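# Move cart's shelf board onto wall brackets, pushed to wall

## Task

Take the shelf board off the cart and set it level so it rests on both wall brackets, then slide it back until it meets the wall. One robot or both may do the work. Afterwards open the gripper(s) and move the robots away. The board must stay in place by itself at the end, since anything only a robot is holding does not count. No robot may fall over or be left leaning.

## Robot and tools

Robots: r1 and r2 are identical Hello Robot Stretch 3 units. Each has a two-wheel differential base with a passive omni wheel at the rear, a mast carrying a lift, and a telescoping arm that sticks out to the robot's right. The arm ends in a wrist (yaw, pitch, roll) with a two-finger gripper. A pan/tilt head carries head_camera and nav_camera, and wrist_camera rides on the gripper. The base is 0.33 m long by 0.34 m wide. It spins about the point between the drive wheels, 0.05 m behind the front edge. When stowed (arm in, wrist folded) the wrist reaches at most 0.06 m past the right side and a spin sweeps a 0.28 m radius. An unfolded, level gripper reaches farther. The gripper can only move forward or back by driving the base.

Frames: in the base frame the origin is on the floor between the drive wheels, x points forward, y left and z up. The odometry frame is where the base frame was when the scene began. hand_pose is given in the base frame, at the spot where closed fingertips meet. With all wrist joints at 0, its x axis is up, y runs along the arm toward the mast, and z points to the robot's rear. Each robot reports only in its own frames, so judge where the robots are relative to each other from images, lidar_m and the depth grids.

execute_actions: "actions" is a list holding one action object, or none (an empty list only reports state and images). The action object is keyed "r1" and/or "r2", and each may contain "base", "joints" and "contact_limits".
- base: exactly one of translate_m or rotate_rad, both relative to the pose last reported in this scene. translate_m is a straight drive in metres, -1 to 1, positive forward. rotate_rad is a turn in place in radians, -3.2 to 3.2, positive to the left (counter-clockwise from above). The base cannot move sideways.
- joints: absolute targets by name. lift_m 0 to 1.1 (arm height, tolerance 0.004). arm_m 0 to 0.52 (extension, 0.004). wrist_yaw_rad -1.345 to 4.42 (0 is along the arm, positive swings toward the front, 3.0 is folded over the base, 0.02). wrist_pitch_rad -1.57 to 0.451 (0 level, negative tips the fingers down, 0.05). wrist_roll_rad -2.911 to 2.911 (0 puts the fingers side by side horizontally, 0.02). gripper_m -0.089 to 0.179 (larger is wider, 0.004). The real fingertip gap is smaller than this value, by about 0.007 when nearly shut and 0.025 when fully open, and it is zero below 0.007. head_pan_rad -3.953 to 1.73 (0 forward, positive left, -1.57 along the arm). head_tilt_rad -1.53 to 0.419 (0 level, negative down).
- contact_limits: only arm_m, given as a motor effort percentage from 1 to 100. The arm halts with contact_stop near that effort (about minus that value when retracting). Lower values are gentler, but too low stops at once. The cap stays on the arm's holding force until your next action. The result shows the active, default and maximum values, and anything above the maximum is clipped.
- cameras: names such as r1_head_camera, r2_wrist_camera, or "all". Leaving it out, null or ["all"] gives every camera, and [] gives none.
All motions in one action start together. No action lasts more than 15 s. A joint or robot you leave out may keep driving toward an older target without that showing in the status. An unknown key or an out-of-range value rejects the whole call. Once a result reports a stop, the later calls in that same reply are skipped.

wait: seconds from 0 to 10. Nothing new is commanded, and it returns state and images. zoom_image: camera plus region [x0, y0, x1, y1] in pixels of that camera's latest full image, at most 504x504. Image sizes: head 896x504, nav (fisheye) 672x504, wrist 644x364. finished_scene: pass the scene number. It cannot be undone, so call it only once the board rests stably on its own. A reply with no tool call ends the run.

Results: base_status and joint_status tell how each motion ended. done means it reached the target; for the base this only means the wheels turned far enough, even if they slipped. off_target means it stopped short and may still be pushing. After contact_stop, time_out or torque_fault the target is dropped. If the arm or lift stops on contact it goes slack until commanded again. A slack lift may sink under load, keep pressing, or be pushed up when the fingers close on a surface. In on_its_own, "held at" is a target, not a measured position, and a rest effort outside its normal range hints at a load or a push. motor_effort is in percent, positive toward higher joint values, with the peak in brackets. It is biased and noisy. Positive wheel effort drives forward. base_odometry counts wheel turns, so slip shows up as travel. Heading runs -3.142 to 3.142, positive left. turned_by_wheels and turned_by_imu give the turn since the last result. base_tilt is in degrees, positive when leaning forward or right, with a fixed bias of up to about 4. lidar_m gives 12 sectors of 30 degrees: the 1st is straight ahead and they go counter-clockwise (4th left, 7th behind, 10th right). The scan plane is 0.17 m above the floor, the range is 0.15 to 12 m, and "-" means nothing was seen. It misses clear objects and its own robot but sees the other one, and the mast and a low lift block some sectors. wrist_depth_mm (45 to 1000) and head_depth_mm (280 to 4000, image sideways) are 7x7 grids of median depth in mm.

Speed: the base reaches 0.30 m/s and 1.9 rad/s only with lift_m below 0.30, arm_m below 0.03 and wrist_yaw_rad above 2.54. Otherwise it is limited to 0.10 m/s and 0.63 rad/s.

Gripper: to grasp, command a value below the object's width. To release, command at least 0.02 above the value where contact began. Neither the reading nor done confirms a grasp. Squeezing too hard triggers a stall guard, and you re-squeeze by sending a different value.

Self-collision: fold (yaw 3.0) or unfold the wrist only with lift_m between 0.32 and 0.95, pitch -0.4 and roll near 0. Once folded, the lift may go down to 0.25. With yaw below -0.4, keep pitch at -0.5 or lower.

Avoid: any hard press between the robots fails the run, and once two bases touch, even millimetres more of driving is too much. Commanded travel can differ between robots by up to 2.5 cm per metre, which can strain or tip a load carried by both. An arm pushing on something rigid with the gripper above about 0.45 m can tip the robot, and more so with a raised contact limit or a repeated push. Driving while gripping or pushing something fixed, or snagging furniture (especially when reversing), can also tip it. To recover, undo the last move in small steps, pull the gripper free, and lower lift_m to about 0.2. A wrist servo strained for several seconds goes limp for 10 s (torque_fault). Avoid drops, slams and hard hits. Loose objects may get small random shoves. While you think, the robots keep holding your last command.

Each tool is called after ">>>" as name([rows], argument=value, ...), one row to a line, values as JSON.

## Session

>>> execute_actions(actions=[])

Scene clock: 0.00 s.
r1.base_odometry: x=+0.000 y=+0.000 heading=+0.000 (m, m, rad; r1's odometry frame)
r1.turned_by_wheels: +0.000 (rad since the last result)
r1.turned_by_imu: +0.000 (rad since the last result)
r1.base_tilt: forward=-0.1 right=-1.6 (deg)
r1.lidar_m: 1.91 3.66 4.93 3.55 3.39 1.26 0.90 0.86 0.88 1.18 1.39 1.43
r1.head_depth_mm: 1666 1660 1669 1664 1658 1655 1661 / 1825 1860 1865 1867 1870 1850 1857 / 1975 2103 2051 2044 2047 2060 2040 / 1980 2449 2418 2382 2379 2388 2311 / 1972 2748 2781 2766 2807 2902 2490 / 1977 2927 3458 3421 3410 3327 2483 / 1976 2963 - - - 3499 2491
r1.base_status: not commanded
r1.joint_positions: lift_m=+0.314 arm_m=-0.002 wrist_yaw_rad=+3.122 wrist_pitch_rad=-0.591 wrist_roll_rad=-0.001 gripper_m=+0.037 head_pan_rad=+0.016 head_tilt_rad=-0.011
r1.joint_status: not commanded
r1.motor_effort: left_wheel=+1 right_wheel=+0 lift_m=+28 arm_m=+1 wrist_yaw_rad=-1 wrist_pitch_rad=+5 wrist_roll_rad=+0 gripper_m=+0 head_pan_rad=+0 head_tilt_rad=+2 (%)
r1.hand_pose: x=-0.0174 y=+0.0568 z=+0.2898 quat_wxyz=(+0.213, +0.678, +0.200, +0.675) (m; r1's base frame)
r1.wrist_depth_mm: - - - - - - - / - - - 972 938 931 937 / 801 803 - 758 755 736 732 / 657 643 640 637 627 619 608 / 559 555 566 562 550 530 525 / 490 - - - - 465 460 / 441 - - - 413 410 405
r2.base_odometry: x=+0.000 y=+0.000 heading=+0.000 (m, m, rad; r2's odometry frame)
r2.turned_by_wheels: +0.000 (rad since the last result)
r2.turned_by_imu: +0.000 (rad since the last result)
r2.base_tilt: forward=-0.5 right=-1.1 (deg)
r2.lidar_m: 1.59 2.48 7.34 4.14 3.33 1.88 0.94 0.76 0.75 0.82 1.27 1.46
r2.head_depth_mm: 1426 1426 1443 1434 1439 1435 1445 / 1525 1539 1528 1546 1536 1539 1545 / 1640 1636 1657 1650 1654 1650 1655 / 1754 1783 1776 1789 1788 1787 1798 / 1871 1930 1933 1932 1941 1942 1961 / 1867 2115 2120 2111 2130 2114 2118 / 1844 2306 2344 2351 2340 2340 2310
r2.base_status: not commanded
r2.joint_positions: lift_m=+0.494 arm_m=+0.001 wrist_yaw_rad=+3.045 wrist_pitch_rad=-0.472 wrist_roll_rad=-0.014 gripper_m=+0.037 head_pan_rad=-0.015 head_tilt_rad=-0.013
r2.joint_status: not commanded
r2.motor_effort: left_wheel=+0 right_wheel=+0 lift_m=+28 arm_m=+0 wrist_yaw_rad=+0 wrist_pitch_rad=+6 wrist_roll_rad=+0 gripper_m=+1 head_pan_rad=+1 head_tilt_rad=+1 (%)
r2.hand_pose: x=-0.0003 y=+0.0705 z=+0.4942 quat_wxyz=(+0.198, +0.689, +0.134, +0.684) (m; r2's base frame)
r2.wrist_depth_mm: - - - - - - - / - - - - - - - / - - - - - - - / - - - - - - - / 837 827 - 859 878 878 916 / 713 709 - 735 771 756 767 / 611 619 624 641 633 658 671
pictures: r1_head_camera (sideways: a quarter turn clockwise sets it upright), r1_nav_camera (sideways: a quarter turn counterclockwise sets it upright), r1_wrist_camera, r2_head_camera (sideways: a quarter turn clockwise sets it upright), r2_nav_camera (sideways: a quarter turn counterclockwise sets it upright), r2_wrist_camera
Images, in order (width x height): r1_head_camera 896x504, r1_nav_camera 672x504, r1_wrist_camera 644x364, r2_head_camera 896x504, r2_nav_camera 672x504, r2_wrist_camera 644x364.

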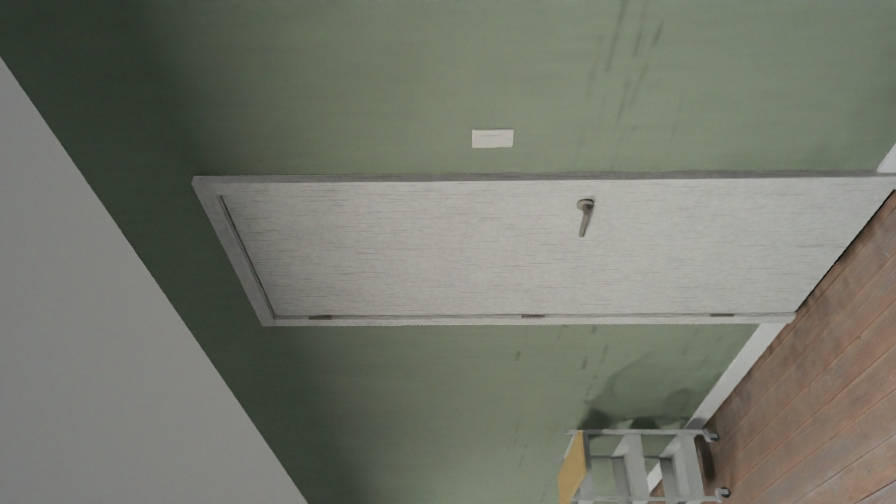

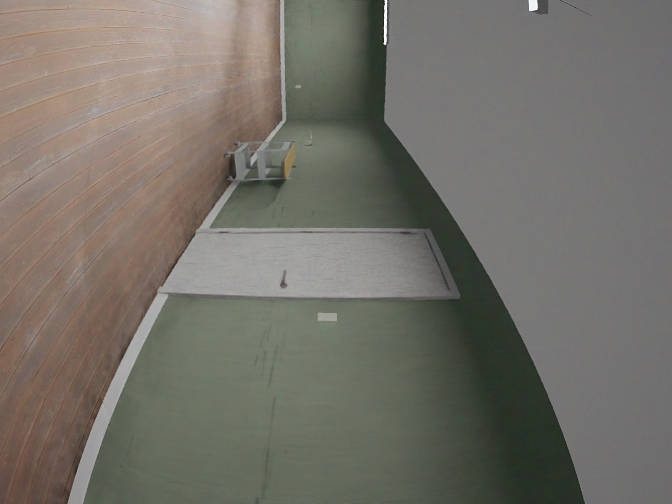

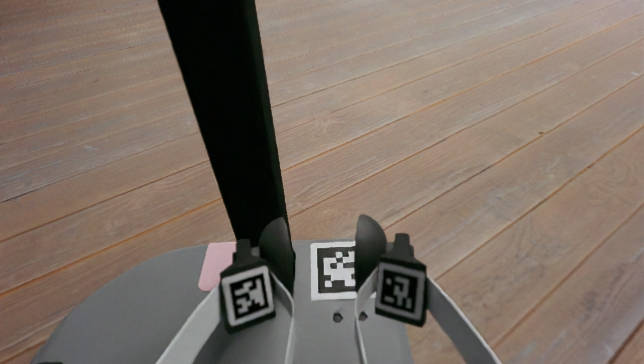

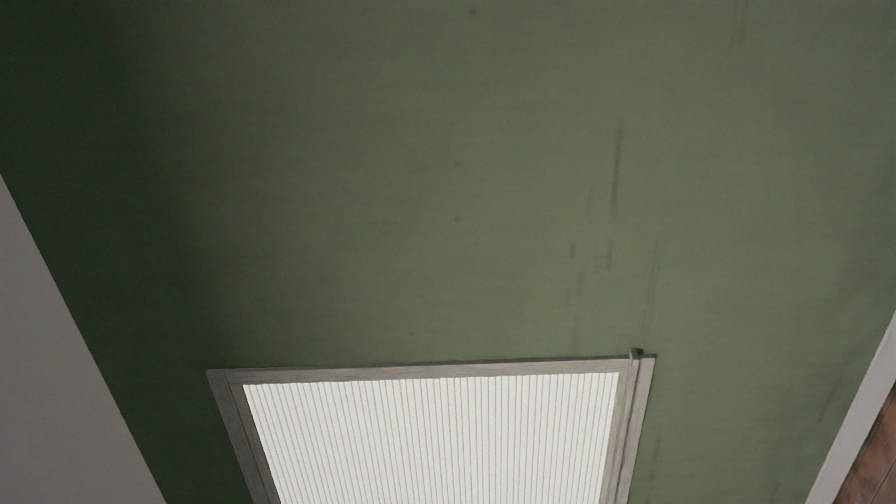

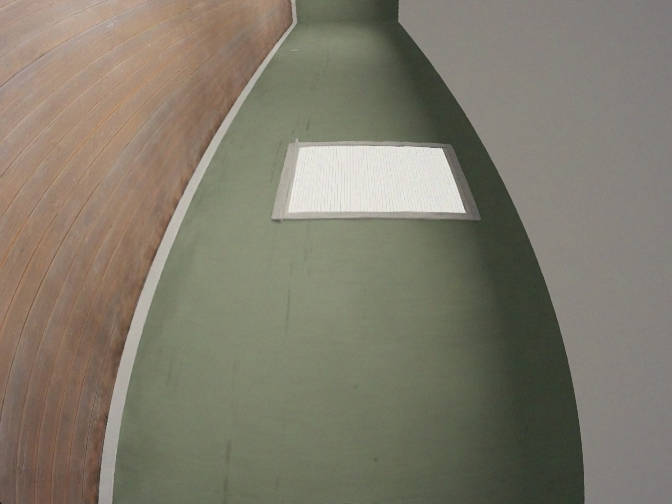

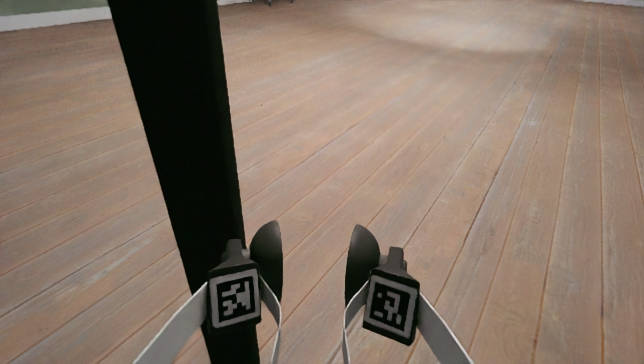

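>>> execute_actions([
  {"r1":{"joints":{"head_pan_rad":-0.7,"head_tilt_rad":-0.3}},"r2":{"joints":{"head_pan_rad":-2.2,"head_tilt_rad":-0.3}}},
], cameras=["r1_head_camera","r2_head_camera","r2_nav_camera"])

Scene clock: 1.77 s.
r1.base_odometry: x=+0.000 y=+0.000 heading=+0.000 (m, m, rad; r1's odometry frame)
r1.turned_by_wheels: +0.000 (rad since the last result)
r1.turned_by_imu: +0.000 (rad since the last result)
r1.base_tilt: forward=-0.1 right=-1.7 (deg)
r1.lidar_m: 1.91 3.67 4.97 3.51 3.38 1.25 0.90 0.86 0.88 1.18 1.39 1.43
r1.head_depth_mm: 1166 1211 1259 1329 1397 1460 1522 / 1185 1244 1296 1358 1429 1513 1565 / 1220 1283 1335 1395 1470 1541 1607 / 1241 1306 1378 1435 1523 1610 1628 / 1280 1344 1401 1479 1565 1665 1641 / 1322 1384 1446 1530 1616 1721 1633 / 1356 1420 1492 1578 1664 1792 1627
r1.base_status: not commanded
r1.joint_positions: lift_m=+0.314 arm_m=-0.002 wrist_yaw_rad=+3.122 wrist_pitch_rad=-0.591 wrist_roll_rad=-0.001 gripper_m=+0.037 head_pan_rad=-0.693 head_tilt_rad=-0.296
r1.joint_status: all done
r1.motor_effort: left_wheel=+0(1) right_wheel=-1(1) lift_m=+28(28) arm_m=+0(0) wrist_yaw_rad=-1(0) wrist_pitch_rad=+5(4) wrist_roll_rad=+0(0) gripper_m=+0(0) head_pan_rad=-4(46) head_tilt_rad=-2(28) (%)
r1.hand_pose: x=-0.0174 y=+0.0568 z=+0.2898 quat_wxyz=(+0.213, +0.678, +0.200, +0.675) (m; r1's base frame)
r1.wrist_depth_mm: - - - - - - - / - - - 950 950 927 901 / 800 790 - 765 744 724 738 / 657 656 650 631 634 624 615 / 559 553 566 559 553 533 525 / 490 - - - - 464 467 / 441 - - - 409 418 408
r2.base_odometry: x=+0.000 y=+0.000 heading=+0.000 (m, m, rad; r2's odometry frame)
r2.turned_by_wheels: +0.000 (rad since the last result)
r2.turned_by_imu: +0.000 (rad since the last result)
r2.base_tilt: forward=-0.4 right=-1.1 (deg)
r2.lidar_m: 1.60 2.47 7.37 4.11 3.31 1.88 0.94 0.76 0.75 0.82 1.27 1.46
r2.head_depth_mm: 640 668 700 737 776 823 874 / 639 670 703 739 781 825 875 / 640 671 704 739 782 824 876 / 641 671 703 741 783 827 877 / 643 674 707 745 785 829 880 / 644 675 707 745 785 832 881 / 644 676 709 746 786 833 884
r2.base_status: not commanded
r2.joint_positions: lift_m=+0.494 arm_m=+0.001 wrist_yaw_rad=+3.045 wrist_pitch_rad=-0.472 wrist_roll_rad=-0.014 gripper_m=+0.037 head_pan_rad=-2.193 head_tilt_rad=-0.296
r2.joint_status: all done
r2.motor_effort: left_wheel=+0(0) right_wheel=+0(0) lift_m=+27(28) arm_m=+0(1) wrist_yaw_rad=+0(0) wrist_pitch_rad=+6(7) wrist_roll_rad=+0(0) gripper_m=+0(0) head_pan_rad=-2(33) head_tilt_rad=-2(15) (%)
r2.hand_pose: x=-0.0003 y=+0.0705 z=+0.4942 quat_wxyz=(+0.198, +0.689, +0.134, +0.684) (m; r2's base frame)
r2.wrist_depth_mm: - - - - - - - / - - - - - - - / - - - - - - - / - - - - - - - / 816 835 - 875 900 891 919 / 713 707 - 725 765 761 775 / 618 616 617 636 633 665 662
pictures: r1_head_camera (sideways: a quarter turn clockwise sets it upright), r2_head_camera (sideways: a quarter turn clockwise sets it upright), r2_nav_camera (sideways: a quarter turn counterclockwise sets it upright)
Images, in order (width x height): r1_head_camera 896x504, r2_head_camera 896x504, r2_nav_camera 672x504.

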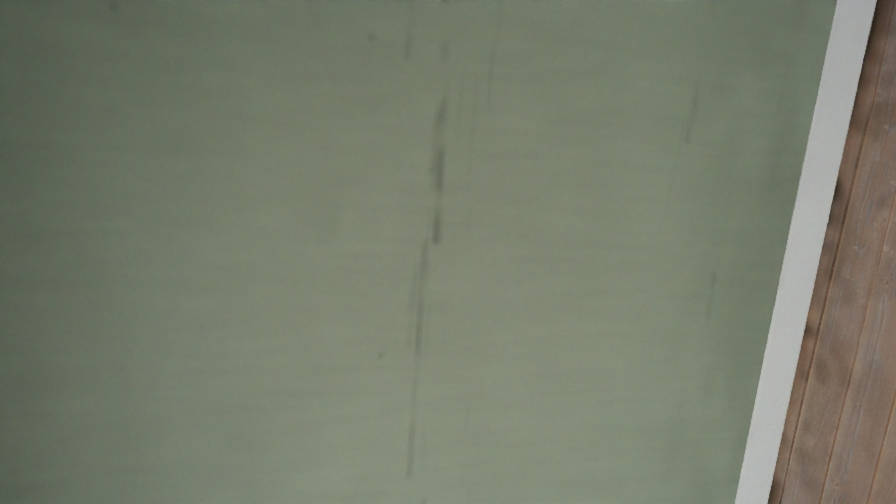

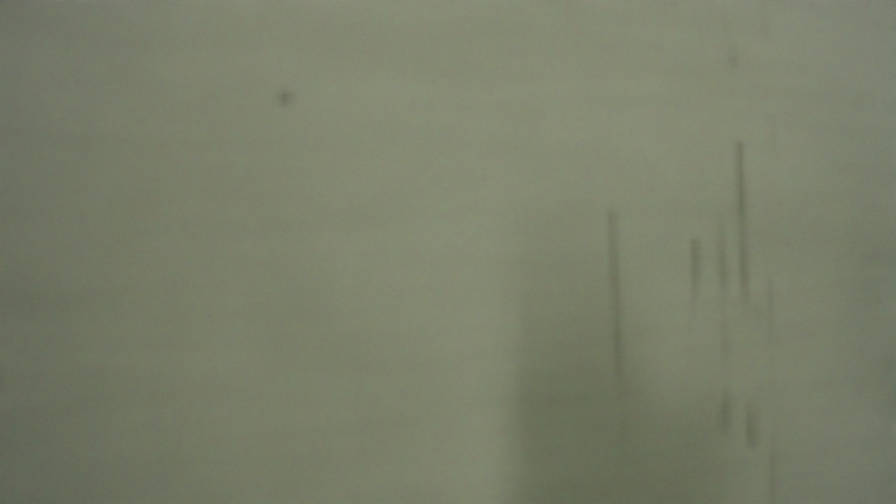

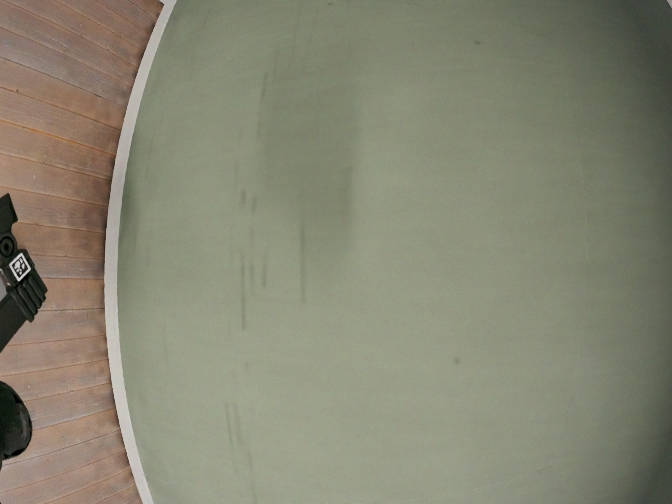

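>>> execute_actions([
  {"r1":{"joints":{"head_pan_rad":0.75,"head_tilt_rad":-0.2}},"r2":{"joints":{"head_pan_rad":1.7,"head_tilt_rad":-0.15}}},
], cameras=["r1_head_camera","r2_head_camera","r1_nav_camera","r2_nav_camera"])

Scene clock: 4.40 s.
r1.base_odometry: x=+0.000 y=+0.000 heading=+0.000 (m, m, rad; r1's odometry frame)
r1.turned_by_wheels: +0.000 (rad since the last result)
r1.turned_by_imu: +0.001 (rad since the last result)
r1.base_tilt: forward=-0.2 right=-1.7 (deg)
r1.lidar_m: 1.91 3.64 4.93 3.53 3.38 1.26 0.90 0.86 0.88 1.18 1.39 1.43
r1.head_depth_mm: 3137 - - - 3569 2385 1818 / 3174 - - - 3609 2399 1799 / 3158 - - - 3565 2380 1813 / 3176 - - - 3564 2372 1805 / 3267 - - - 3560 2400 1791 / 3117 - - - 3541 2395 1823 / 3158 - - - 3571 2386 1805
r1.base_status: not commanded
r1.joint_positions: lift_m=+0.314 arm_m=-0.002 wrist_yaw_rad=+3.122 wrist_pitch_rad=-0.591 wrist_roll_rad=-0.001 gripper_m=+0.037 head_pan_rad=+0.743 head_tilt_rad=-0.211
r1.joint_status: all done
r1.motor_effort: left_wheel=+0(1) right_wheel=-1(1) lift_m=+28(28) arm_m=+0(1) wrist_yaw_rad=-1(0) wrist_pitch_rad=+5(5) wrist_roll_rad=+0(0) gripper_m=+0(0) head_pan_rad=+5(53) head_tilt_rad=+7(21) (%)
r1.hand_pose: x=-0.0174 y=+0.0568 z=+0.2898 quat_wxyz=(+0.213, +0.678, +0.200, +0.675) (m; r1's base frame)
r1.wrist_depth_mm: - - - - - - - / - 990 - 953 955 918 900 / 796 798 - 764 767 739 721 / 666 662 651 627 623 620 615 / 557 554 561 555 555 532 524 / 487 - - - - 463 457 / 440 - - - 406 414 409
r2.base_odometry: x=+0.000 y=+0.000 heading=+0.000 (m, m, rad; r2's odometry frame)
r2.turned_by_wheels: +0.000 (rad since the last result)
r2.turned_by_imu: +0.001 (rad since the last result)
r2.base_tilt: forward=-0.4 right=-1.1 (deg)
r2.lidar_m: 1.60 2.47 7.35 4.12 3.32 1.88 0.94 0.76 0.75 0.82 1.27 1.46
r2.head_depth_mm: 2779 - - - - 2552 1869 / - - - - - 2587 1867 / - - - - - 2589 1884 / - - - - - 2616 1884 / - - - - - 2664 1903 / - 3816 3962 3981 - 2630 1921 / - 3510 3619 3648 3612 2660 1976
r2.base_status: not commanded
r2.joint_positions: lift_m=+0.494 arm_m=+0.001 wrist_yaw_rad=+3.045 wrist_pitch_rad=-0.472 wrist_roll_rad=-0.014 gripper_m=+0.037 head_pan_rad=+1.693 head_tilt_rad=-0.162
r2.joint_status: all done
r2.motor_effort: left_wheel=+0(0) right_wheel=+0(0) lift_m=+28(27) arm_m=+0(0) wrist_yaw_rad=+0(0) wrist_pitch_rad=+6(6) wrist_roll_rad=+0(0) gripper_m=+0(0) head_pan_rad=+3(33) head_tilt_rad=+3(15) (%)
r2.hand_pose: x=-0.0003 y=+0.0705 z=+0.4942 quat_wxyz=(+0.198, +0.689, +0.134, +0.684) (m; r2's base frame)
r2.wrist_depth_mm: - - - - - - - / - - - - - - - / - - - - - - - / - - - - - - - / 827 838 - 868 887 907 931 / 706 709 - 740 761 761 781 / 618 624 625 642 625 667 665
pictures: r1_head_camera (sideways: a quarter turn clockwise sets it upright), r1_nav_camera (sideways: a quarter turn counterclockwise sets it upright), r2_head_camera (sideways: a quarter turn clockwise sets it upright), r2_nav_camera (sideways: a quarter turn counterclockwise sets it upright)
Images, in order (width x height): r1_head_camera 896x504, r1_nav_camera 672x504, r2_head_camera 896x504, r2_nav_camera 672x504.

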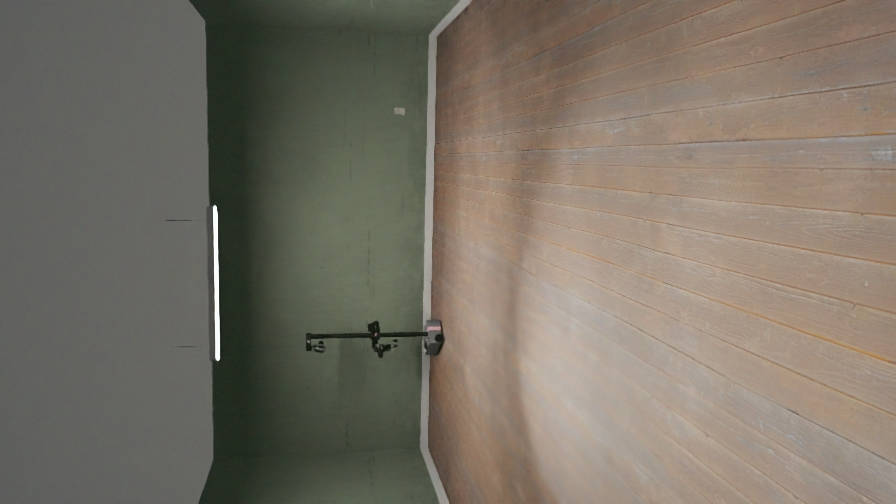

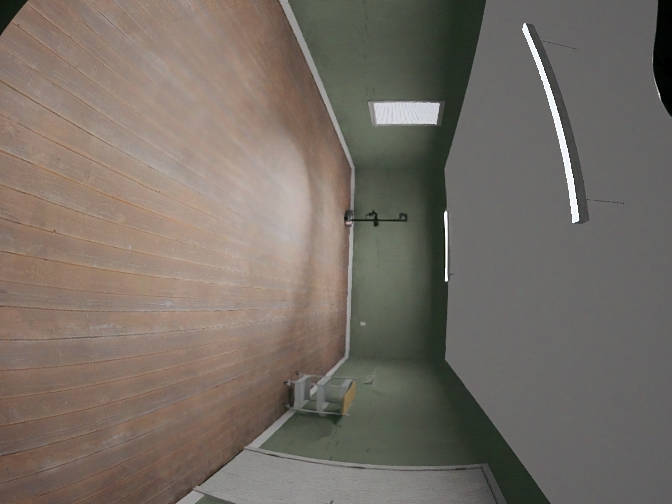

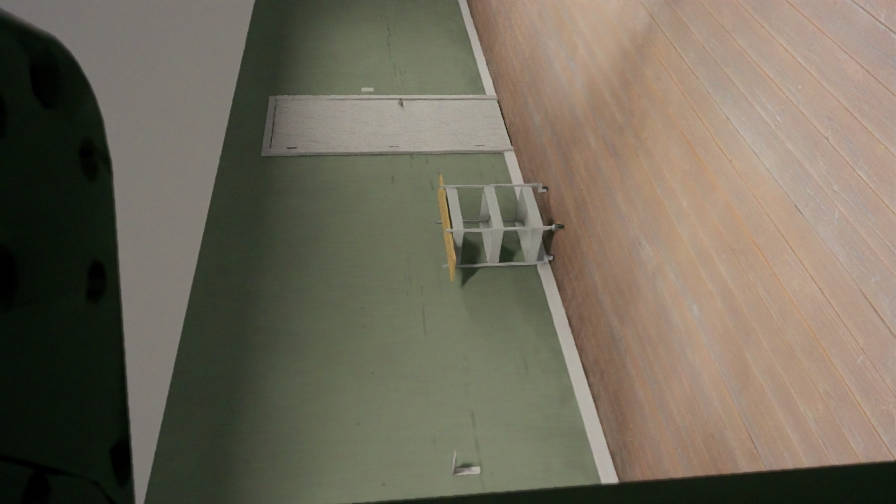

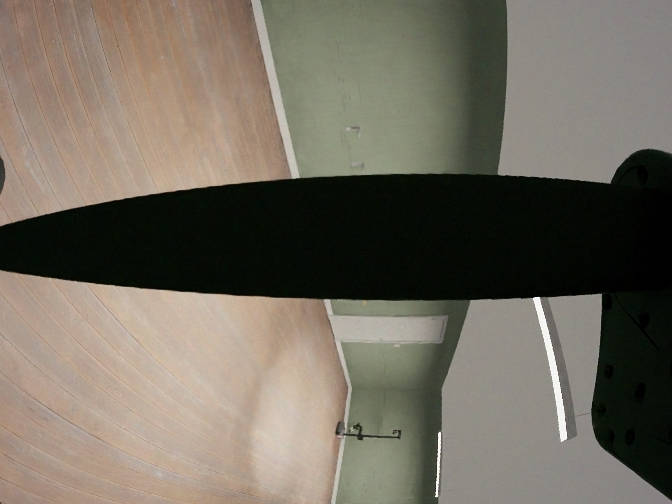

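>>> execute_actions([
  {"r1":{"base":{"translate_m":0.78},"joints":{"lift_m":0.27,"wrist_pitch_rad":-0.4,"wrist_yaw_rad":3.0,"head_pan_rad":0,"head_tilt_rad":-0.4}},"r2":{"base":{"translate_m":0.15},"joints":{"lift_m":0.27,"wrist_pitch_rad":-0.4,"wrist_yaw_rad":3.0,"wrist_roll_rad":0,"head_pan_rad":-1.57,"head_tilt_rad":-0.3}}},
], cameras=[])

>>> execute_actions([
  {"r1":{"base":{"rotate_rad":0.785}},"r2":{"base":{"rotate_rad":-0.70}}},
], cameras=["r1_head_camera","r1_nav_camera","r2_nav_camera"])

Scene clock: 10.53 s.
r1.base_odometry: x=+0.780 y=+0.000 heading=+0.000 (m, m, rad; r1's odometry frame)
r1.turned_by_wheels: +0.000 (rad since the last result)
r1.turned_by_imu: +0.004 (rad since the last result)
r1.base_tilt: forward=-0.2 right=-1.7 (deg)
r1.lidar_m: 1.35 2.91 5.53 3.96 3.81 2.22 1.59 1.52 1.43 1.02 0.98 1.01
r1.head_depth_mm: 1060 1104 1153 1209 1259 1327 1379 / 1141 1205 1269 1346 1425 1511 1494 / 1281 1352 1405 1505 1593 1669 1493 / 1451 1548 1641 1743 1883 1834 1486 / 1663 1787 1906 2051 2205 1847 1498 / 2003 2170 2370 2575 2415 1846 1492 / 2464 2738 2951 3048 2433 1838 1475
r1.base_status: done
r1.joint_positions: lift_m=+0.270 arm_m=-0.002 wrist_yaw_rad=+3.001 wrist_pitch_rad=-0.420 wrist_roll_rad=-0.001 gripper_m=+0.037 head_pan_rad=+0.007 head_tilt_rad=-0.396
r1.joint_status: all done
r1.motor_effort: left_wheel=+0(11) right_wheel=-1(4) lift_m=+22(25) arm_m=+0(0) wrist_yaw_rad=-1(1) wrist_pitch_rad=+8(8) wrist_roll_rad=+0(0) gripper_m=+0(0) head_pan_rad=-4(47) head_tilt_rad=-2(24) (%)
r1.hand_pose: x=+0.0102 y=+0.0793 z=+0.2825 quat_wxyz=(+0.196, +0.700, +0.099, +0.680) (m; r1's base frame)
r1.wrist_depth_mm: - - - - - - - / - - - - - - - / - - - 983 961 947 920 / 803 775 775 735 720 711 706 / 616 617 634 605 612 586 573 / 517 506 - 524 509 492 484 / 451 - - - 429 421 420
r2.base_odometry: x=+0.150 y=+0.000 heading=+0.000 (m, m, rad; r2's odometry frame)
r2.turned_by_wheels: +0.000 (rad since the last result)
r2.turned_by_imu: +0.002 (rad since the last result)
r2.base_tilt: forward=-0.5 right=-1.0 (deg)
r2.lidar_m: 1.47 2.28 6.80 4.26 3.45 2.12 1.05 0.85 0.84 0.92 1.36 1.34
r2.head_depth_mm: 750 780 812 849 891 935 981 / 797 834 872 913 957 1013 1066 / 850 891 935 986 1039 1097 1162 / 916 959 1015 1072 1135 1199 1276 / 986 1043 1103 1171 1248 1332 1419 / 1074 1137 1211 1286 1387 1484 1544 / 1176 1256 1339 1436 1546 1623 1629
r2.base_status: done
r2.joint_positions: lift_m=+0.270 arm_m=+0.001 wrist_yaw_rad=+3.002 wrist_pitch_rad=-0.420 wrist_roll_rad=-0.003 gripper_m=+0.037 head_pan_rad=-1.563 head_tilt_rad=-0.296
r2.joint_status: all done
r2.motor_effort: left_wheel=+0(8) right_wheel=+0(3) lift_m=+25(24) arm_m=+0(1) wrist_yaw_rad=-2(2) wrist_pitch_rad=+10(9) wrist_roll_rad=+2(0) gripper_m=+0(0) head_pan_rad=-2(34) head_tilt_rad=-1(12) (%)
r2.hand_pose: x=+0.0099 y=+0.0763 z=+0.2824 quat_wxyz=(+0.195, +0.699, +0.099, +0.681) (m; r2's base frame)
r2.wrist_depth_mm: - - - - - - - / - - - - - - - / 907 - 963 971 - - - / 691 709 717 749 751 776 762 / 573 577 619 601 601 613 618 / 480 493 - 514 515 508 515 / - - - - 420 436 444
pictures: none
No camera images: the call's "cameras" was empty. Leave "cameras" out to get every camera's image.

Scene clock: 12.30 s.
r1.base_odometry: x=+0.780 y=+0.000 heading=+0.785 (m, m, rad; r1's odometry frame)
r1.turned_by_wheels: +0.785 (rad since the last result)
r1.turned_by_imu: +0.782 (rad since the last result)
r1.base_tilt: forward=-0.2 right=-1.6 (deg)
r1.lidar_m: 7.22 4.49 3.80 3.24 1.79 1.52 1.52 1.15 0.98 0.97 1.11 1.82
r1.head_depth_mm: - - - 3334 2414 1829 1488 / - - - 3600 2452 1846 1489 / - - - 3555 2420 1866 1496 / - - - 3575 2437 1840 1493 / - - - 3531 2411 1816 1482 / - - - 3519 2418 1844 1496 / - - - 3533 2415 1840 1490
r1.base_status: done
r1.joint_positions: lift_m=+0.270 arm_m=-0.002 wrist_yaw_rad=+3.001 wrist_pitch_rad=-0.420 wrist_roll_rad=-0.001 gripper_m=+0.037 head_pan_rad=+0.007 head_tilt_rad=-0.396
r1.joint_status: not commanded
r1.motor_effort: left_wheel=-2(10) right_wheel=+1(8) lift_m=+23(22) arm_m=+0(0) wrist_yaw_rad=-1(1) wrist_pitch_rad=+8(8) wrist_roll_rad=+0(0) gripper_m=+0(0) head_pan_rad=-4(4) head_tilt_rad=-2(2) (%)
r1.hand_pose: x=+0.0102 y=+0.0793 z=+0.2825 quat_wxyz=(+0.196, +0.700, +0.099, +0.680) (m; r1's base frame)
r1.wrist_depth_mm: - - - - - - - / - - - - - - - / - - - 979 960 923 922 / 784 765 755 727 730 718 711 / 622 619 623 608 620 590 563 / 514 512 - 516 497 487 479 / 462 - - - 422 426 414
r2.base_odometry: x=+0.150 y=+0.000 heading=-0.700 (m, m, rad; r2's odometry frame)
r2.turned_by_wheels: -0.700 (rad since the last result)
r2.turned_by_imu: -0.690 (rad since the last result)
r2.base_tilt: forward=-0.4 right=-1.1 (deg)
r2.lidar_m: 1.34 1.39 1.87 4.86 4.36 3.58 3.41 1.22 0.88 0.84 0.87 1.17
r2.head_depth_mm: 733 769 810 848 898 947 1006 / 732 766 803 842 891 943 1008 / 728 762 796 839 886 934 995 / 724 757 794 836 880 931 987 / 721 754 788 833 876 927 984 / 717 749 785 825 871 918 977 / 713 744 781 821 865 915 964
r2.base_status: done
r2.joint_positions: lift_m=+0.270 arm_m=+0.001 wrist_yaw_rad=+3.002 wrist_pitch_rad=-0.420 wrist_roll_rad=-0.003 gripper_m=+0.037 head_pan_rad=-1.563 head_tilt_rad=-0.297
r2.joint_status: not commanded
r2.motor_effort: left_wheel=+3(14) right_wheel=-2(5) lift_m=+25(24) arm_m=+0(0) wrist_yaw_rad=-2(2) wrist_pitch_rad=+9(10) wrist_roll_rad=+1(1) gripper_m=+0(0) head_pan_rad=-2(1) head_tilt_rad=-1(2) (%)
r2.hand_pose: x=+0.0099 y=+0.0763 z=+0.2824 quat_wxyz=(+0.195, +0.699, +0.099, +0.681) (m; r2's base frame)
r2.wrist_depth_mm: - - - - - - - / - - - - - - - / 903 - 959 968 - - - / 711 701 725 742 746 771 785 / 573 571 617 593 611 616 616 / 477 495 - 518 511 512 518 / - - - - 419 439 443
pictures: r1_head_camera (sideways: a quarter turn clockwise sets it upright), r1_nav_camera (sideways: a quarter turn counterclockwise sets it upright), r2_nav_camera (sideways: a quarter turn counterclockwise sets it upright)
Images, in order (width x height): r1_head_camera 896x504, r1_nav_camera 672x504, r2_nav_camera 672x504.

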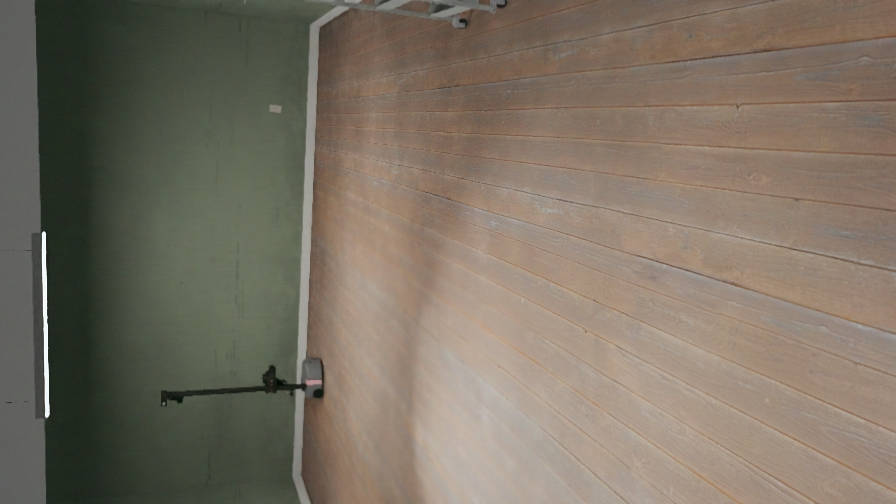

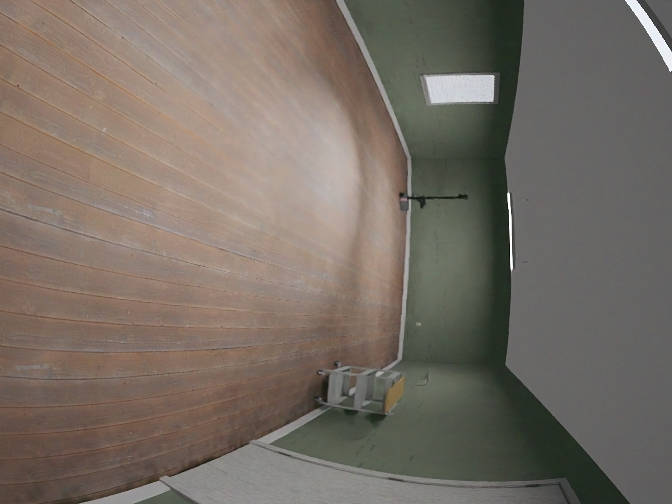

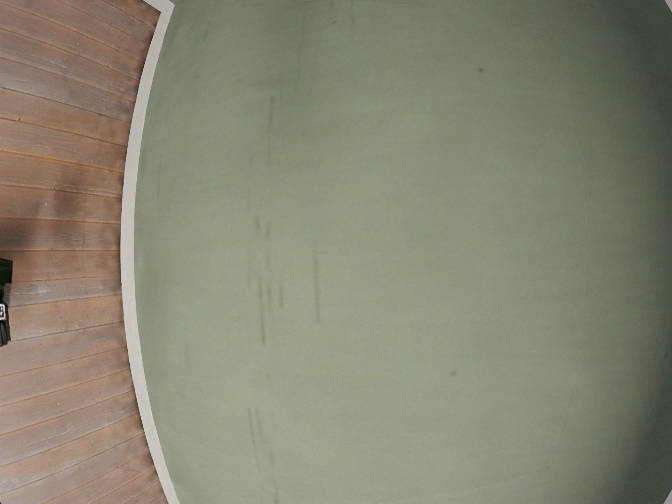

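>>> execute_actions([
  {"r1":{"base":{"rotate_rad":-0.2},"joints":{"head_pan_rad":-1.57,"head_tilt_rad":0.0}},"r2":{"base":{"rotate_rad":-0.36},"joints":{"head_pan_rad":0.0,"head_tilt_rad":-0.3}}},
], cameras=["r1_nav_camera"])

>>> execute_actions([
  {"r2":{"base":{"translate_m":-1.0}}},
], cameras=[])

>>> execute_actions([
  {"r2":{"base":{"translate_m":-1.0}}},
], cameras=["r2_nav_camera","r1_head_camera"])

Scene clock: 27.03 s.
r1.base_odometry: x=+0.780 y=+0.000 heading=+0.585 (m, m, rad; r1's odometry frame)
r1.turned_by_wheels: -0.200 (rad since the last result)
r1.turned_by_imu: -0.198 (rad since the last result)
r1.base_tilt: forward=-0.1 right=-1.7 (deg)
r1.lidar_m: 2.91 5.22 3.90 3.78 2.10 1.57 1.52 1.35 1.01 0.98 1.02 1.39
r1.head_depth_mm: 947 945 949 941 942 934 937 / 950 941 944 937 940 935 935 / 940 938 942 936 934 934 933 / 944 941 935 935 932 931 930 / 936 940 934 933 932 932 927 / 940 932 934 930 933 930 926 / 934 933 933 930 931 931 927
r1.base_status: done
r1.joint_positions: lift_m=+0.270 arm_m=-0.002 wrist_yaw_rad=+3.001 wrist_pitch_rad=-0.420 wrist_roll_rad=-0.001 gripper_m=+0.037 head_pan_rad=-1.563 head_tilt_rad=-0.013
r1.joint_status: all done
r1.motor_effort: left_wheel=+3(12) right_wheel=-2(6) lift_m=+23(23) arm_m=+0(0) wrist_yaw_rad=-1(1) wrist_pitch_rad=+8(7) wrist_roll_rad=+0(0) gripper_m=+0(1) head_pan_rad=-4(52) head_tilt_rad=+8(40) (%)
r1.hand_pose: x=+0.0102 y=+0.0793 z=+0.2825 quat_wxyz=(+0.196, +0.700, +0.099, +0.680) (m; r1's base frame)
r1.wrist_depth_mm: - - - - - - - / - - - - - - - / - - - 997 964 950 928 / 787 760 764 743 729 711 713 / 619 615 629 593 612 581 581 / 526 516 - 525 500 492 491 / 457 - - - 423 425 420
r2.base_odometry: x=+0.150 y=+0.000 heading=-1.060 (m, m, rad; r2's odometry frame)
r2.turned_by_wheels: -0.360 (rad since the last result)
r2.turned_by_imu: -0.354 (rad since the last result)
r2.base_tilt: forward=-0.4 right=-1.1 (deg)
r2.lidar_m: 1.36 1.34 1.46 2.25 6.81 4.27 3.45 2.16 1.06 0.85 0.84 0.92
r2.head_depth_mm: 1092 1129 1168 1206 1255 1306 1366 / 1253 1306 1361 1416 1482 1534 1544 / 1343 1416 1494 1557 1645 1727 1603 / 1295 1346 1412 1476 1558 1648 1613 / 1235 1286 1356 1410 1483 1555 1589 / 1183 1233 1290 1346 1398 1480 1534 / 1140 1187 1239 1288 1348 1407 1474
r2.base_status: done
r2.joint_positions: lift_m=+0.270 arm_m=+0.001 wrist_yaw_rad=+3.002 wrist_pitch_rad=-0.420 wrist_roll_rad=-0.003 gripper_m=+0.037 head_pan_rad=-0.007 head_tilt_rad=-0.297
r2.joint_status: all done
r2.motor_effort: left_wheel=+3(14) right_wheel=-2(7) lift_m=+24(25) arm_m=+0(1) wrist_yaw_rad=-3(2) wrist_pitch_rad=+9(9) wrist_roll_rad=+1(1) gripper_m=+0(0) head_pan_rad=+4(35) head_tilt_rad=-1(2) (%)
r2.hand_pose: x=+0.0099 y=+0.0763 z=+0.2824 quat_wxyz=(+0.195, +0.699, +0.099, +0.681) (m; r2's base frame)
r2.wrist_depth_mm: - - - - - - - / - - - - - - - / 913 - 970 953 - - - / 709 704 728 731 744 764 791 / 572 572 616 597 610 607 620 / 483 492 - 512 516 512 514 / - - - - 421 439 443
pictures: r1_nav_camera (sideways: a quarter turn counterclockwise sets it upright)
Images, in order (width x height): r1_nav_camera 672x504.

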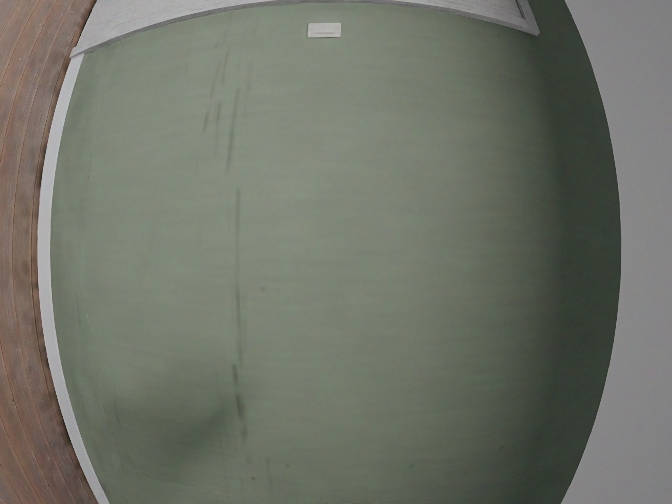

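Scene clock: 31.97 s.
r1.base_odometry: x=+0.780 y=+0.000 heading=+0.585 (m, m, rad; r1's odometry frame)
r1.turned_by_wheels: +0.000 (rad since the last result)
r1.turned_by_imu: +0.001 (rad since the last result)
r1.base_tilt: forward=-0.1 right=-1.7 (deg)
r1.lidar_m: 2.92 5.22 3.90 3.76 2.10 1.57 1.52 1.35 1.01 0.97 1.02 1.38
r1.head_depth_mm: 944 945 941 939 937 938 938 / 946 940 942 939 939 940 933 / 939 941 939 939 936 935 935 / 940 942 937 934 935 930 929 / 938 937 938 934 932 932 927 / 942 936 935 929 929 929 928 / 939 935 933 931 928 926 922
r1.base_status: not commanded
r1.joint_positions: lift_m=+0.270 arm_m=-0.002 wrist_yaw_rad=+3.001 wrist_pitch_rad=-0.420 wrist_roll_rad=-0.001 gripper_m=+0.037 head_pan_rad=-1.563 head_tilt_rad=-0.013
r1.joint_status: not commanded
r1.motor_effort: left_wheel=+3(3) right_wheel=-2(2) lift_m=+23(23) arm_m=+0(0) wrist_yaw_rad=-1(1) wrist_pitch_rad=+8(8) wrist_roll_rad=+0(1) gripper_m=+0(0) head_pan_rad=-4(4) head_tilt_rad=+9(9) (%)
r1.hand_pose: x=+0.0102 y=+0.0793 z=+0.2825 quat_wxyz=(+0.196, +0.700, +0.099, +0.680) (m; r1's base frame)
r1.wrist_depth_mm: - - - - - - - / - - - - - - - / - - - 987 943 949 916 / 775 778 759 747 730 727 710 / 624 619 642 603 617 587 569 / 517 512 - 526 512 488 487 / 453 - - - 430 423 418
r2.base_odometry: x=-0.339 y=+0.872 heading=-1.060 (m, m, rad; r2's odometry frame)
r2.turned_by_wheels: +0.000 (rad since the last result)
r2.turned_by_imu: -0.005 (rad since the last result)
r2.base_tilt: forward=-0.5 right=-1.0 (deg)
r2.lidar_m: 2.02 2.27 2.47 3.79 6.40 3.13 2.53 2.49 1.54 1.23 1.22 1.32
r2.head_depth_mm: 1578 1625 1698 1766 1825 1853 1596 / 1798 1878 1961 2042 2136 2070 1616 / 2121 2224 2350 2467 2509 2086 1608 / 2233 2336 2456 2563 2655 2097 1611 / 2129 2217 2347 2448 2534 2118 1625 / 2048 2129 2221 2340 2437 2111 1627 / 1960 2037 2123 2202 2315 2120 1629
r2.base_status: done
r2.joint_positions: lift_m=+0.270 arm_m=+0.001 wrist_yaw_rad=+3.002 wrist_pitch_rad=-0.419 wrist_roll_rad=-0.003 gripper_m=+0.037 head_pan_rad=-0.007 head_tilt_rad=-0.297
r2.joint_status: not commanded
r2.motor_effort: left_wheel=+3(10) right_wheel=-1(7) lift_m=+25(25) arm_m=-1(0) wrist_yaw_rad=-1(2) wrist_pitch_rad=+9(9) wrist_roll_rad=+2(2) gripper_m=+0(0) head_pan_rad=+3(4) head_tilt_rad=-1(1) (%)
r2.hand_pose: x=+0.0100 y=+0.0764 z=+0.2825 quat_wxyz=(+0.195, +0.699, +0.099, +0.681) (m; r2's base frame)
r2.wrist_depth_mm: - - - - - - - / - - - - - - - / 904 - 962 969 - - - / 699 700 720 756 761 769 800 / 574 586 611 596 605 619 623 / 481 493 - 517 514 511 516 / - - - - 420 439 442
pictures: none
No camera images: the call's "cameras" was empty. Leave "cameras" out to get every camera's image.

Scene clock: 36.90 s.
r1.base_odometry: x=+0.780 y=+0.000 heading=+0.585 (m, m, rad; r1's odometry frame)
r1.turned_by_wheels: +0.000 (rad since the last result)
r1.turned_by_imu: +0.001 (rad since the last result)
r1.base_tilt: forward=-0.2 right=-1.7 (deg)
r1.lidar_m: 2.92 5.20 3.91 3.78 2.10 1.56 1.52 1.35 1.01 0.98 1.02 1.39
r1.head_depth_mm: 941 945 945 940 937 940 935 / 947 941 940 940 939 938 934 / 944 945 944 939 932 934 930 / 941 941 934 935 939 932 929 / 937 935 929 936 935 929 931 / 938 937 936 931 928 931 928 / 937 937 929 930 927 928 926
r1.base_status: not commanded
r1.joint_positions: lift_m=+0.270 arm_m=-0.002 wrist_yaw_rad=+3.001 wrist_pitch_rad=-0.420 wrist_roll_rad=-0.001 gripper_m=+0.037 head_pan_rad=-1.563 head_tilt_rad=-0.013
r1.joint_status: not commanded
r1.motor_effort: left_wheel=+3(3) right_wheel=-3(2) lift_m=+23(22) arm_m=+0(1) wrist_yaw_rad=-1(1) wrist_pitch_rad=+8(8) wrist_roll_rad=+0(0) gripper_m=+0(0) head_pan_rad=-4(3) head_tilt_rad=+8(8) (%)
r1.hand_pose: x=+0.0102 y=+0.0793 z=+0.2825 quat_wxyz=(+0.196, +0.700, +0.099, +0.680) (m; r1's base frame)
r1.wrist_depth_mm: - - - - - - - / - - - - - - - / - - - 983 979 932 929 / 796 772 764 739 733 722 711 / 629 606 637 605 618 588 583 / 527 518 - 521 502 496 484 / 456 - - - 428 426 420
r2.base_odometry: x=-0.828 y=+1.744 heading=-1.060 (m, m, rad; r2's odometry frame)
r2.turned_by_wheels: +0.000 (rad since the last result)
r2.turned_by_imu: -0.005 (rad since the last result)
r2.base_tilt: forward=-0.4 right=-1.1 (deg)
r2.lidar_m: 2.62 3.16 3.45 5.25 2.99 1.99 1.59 1.57 1.71 1.61 1.60 1.73
r2.head_depth_mm: 2065 2154 2213 2301 2373 2063 1594 / 2355 2465 2564 2708 2678 2081 1600 / 2772 2927 3078 3212 2958 2071 1602 / 3128 3274 3435 3656 2957 2092 1612 / 3001 3190 3301 3453 3027 2097 1617 / 2925 3025 3167 3330 3029 2123 1631 / 2804 2922 3054 3173 3039 2136 1634
r2.base_status: done
r2.joint_positions: lift_m=+0.270 arm_m=+0.001 wrist_yaw_rad=+3.002 wrist_pitch_rad=-0.419 wrist_roll_rad=-0.003 gripper_m=+0.037 head_pan_rad=-0.007 head_tilt_rad=-0.297
r2.joint_status: not commanded
r2.motor_effort: left_wheel=+3(9) right_wheel=-2(7) lift_m=+25(25) arm_m=-1(0) wrist_yaw_rad=-2(1) wrist_pitch_rad=+9(10) wrist_roll_rad=+1(1) gripper_m=+0(0) head_pan_rad=+4(3) head_tilt_rad=-1(1) (%)
r2.hand_pose: x=+0.0100 y=+0.0764 z=+0.2825 quat_wxyz=(+0.195, +0.699, +0.099, +0.681) (m; r2's base frame)
r2.wrist_depth_mm: - - - - - - - / - - - - - - - / 917 - 951 974 - - - / 698 712 722 734 769 770 766 / 572 575 610 602 607 622 625 / 482 495 - 513 514 515 518 / - - - - 419 444 443
pictures: r1_head_camera (sideways: a quarter turn clockwise sets it upright), r2_nav_camera (sideways: a quarter turn counterclockwise sets it upright)
Images, in order (width x height): r1_head_camera 896x504, r2_nav_camera 672x504.

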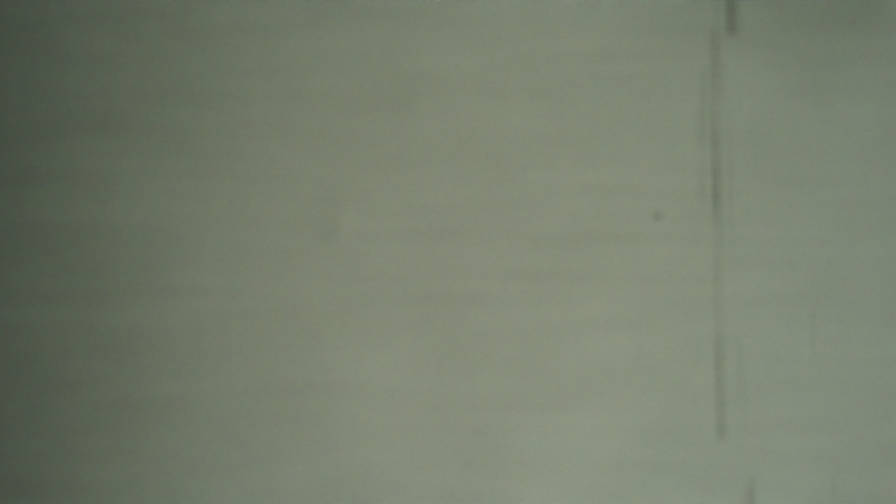

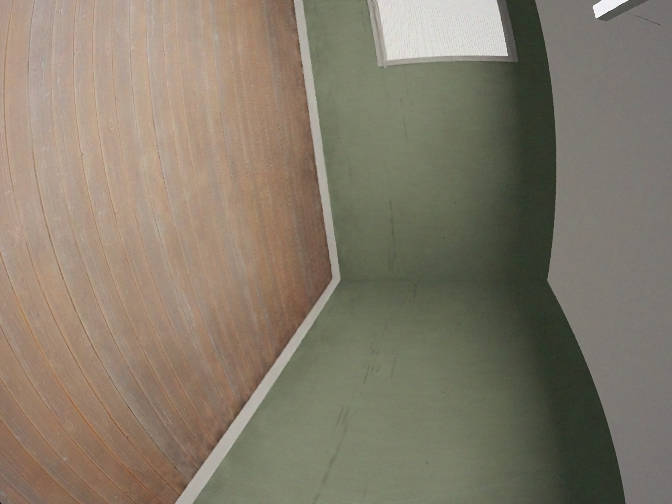

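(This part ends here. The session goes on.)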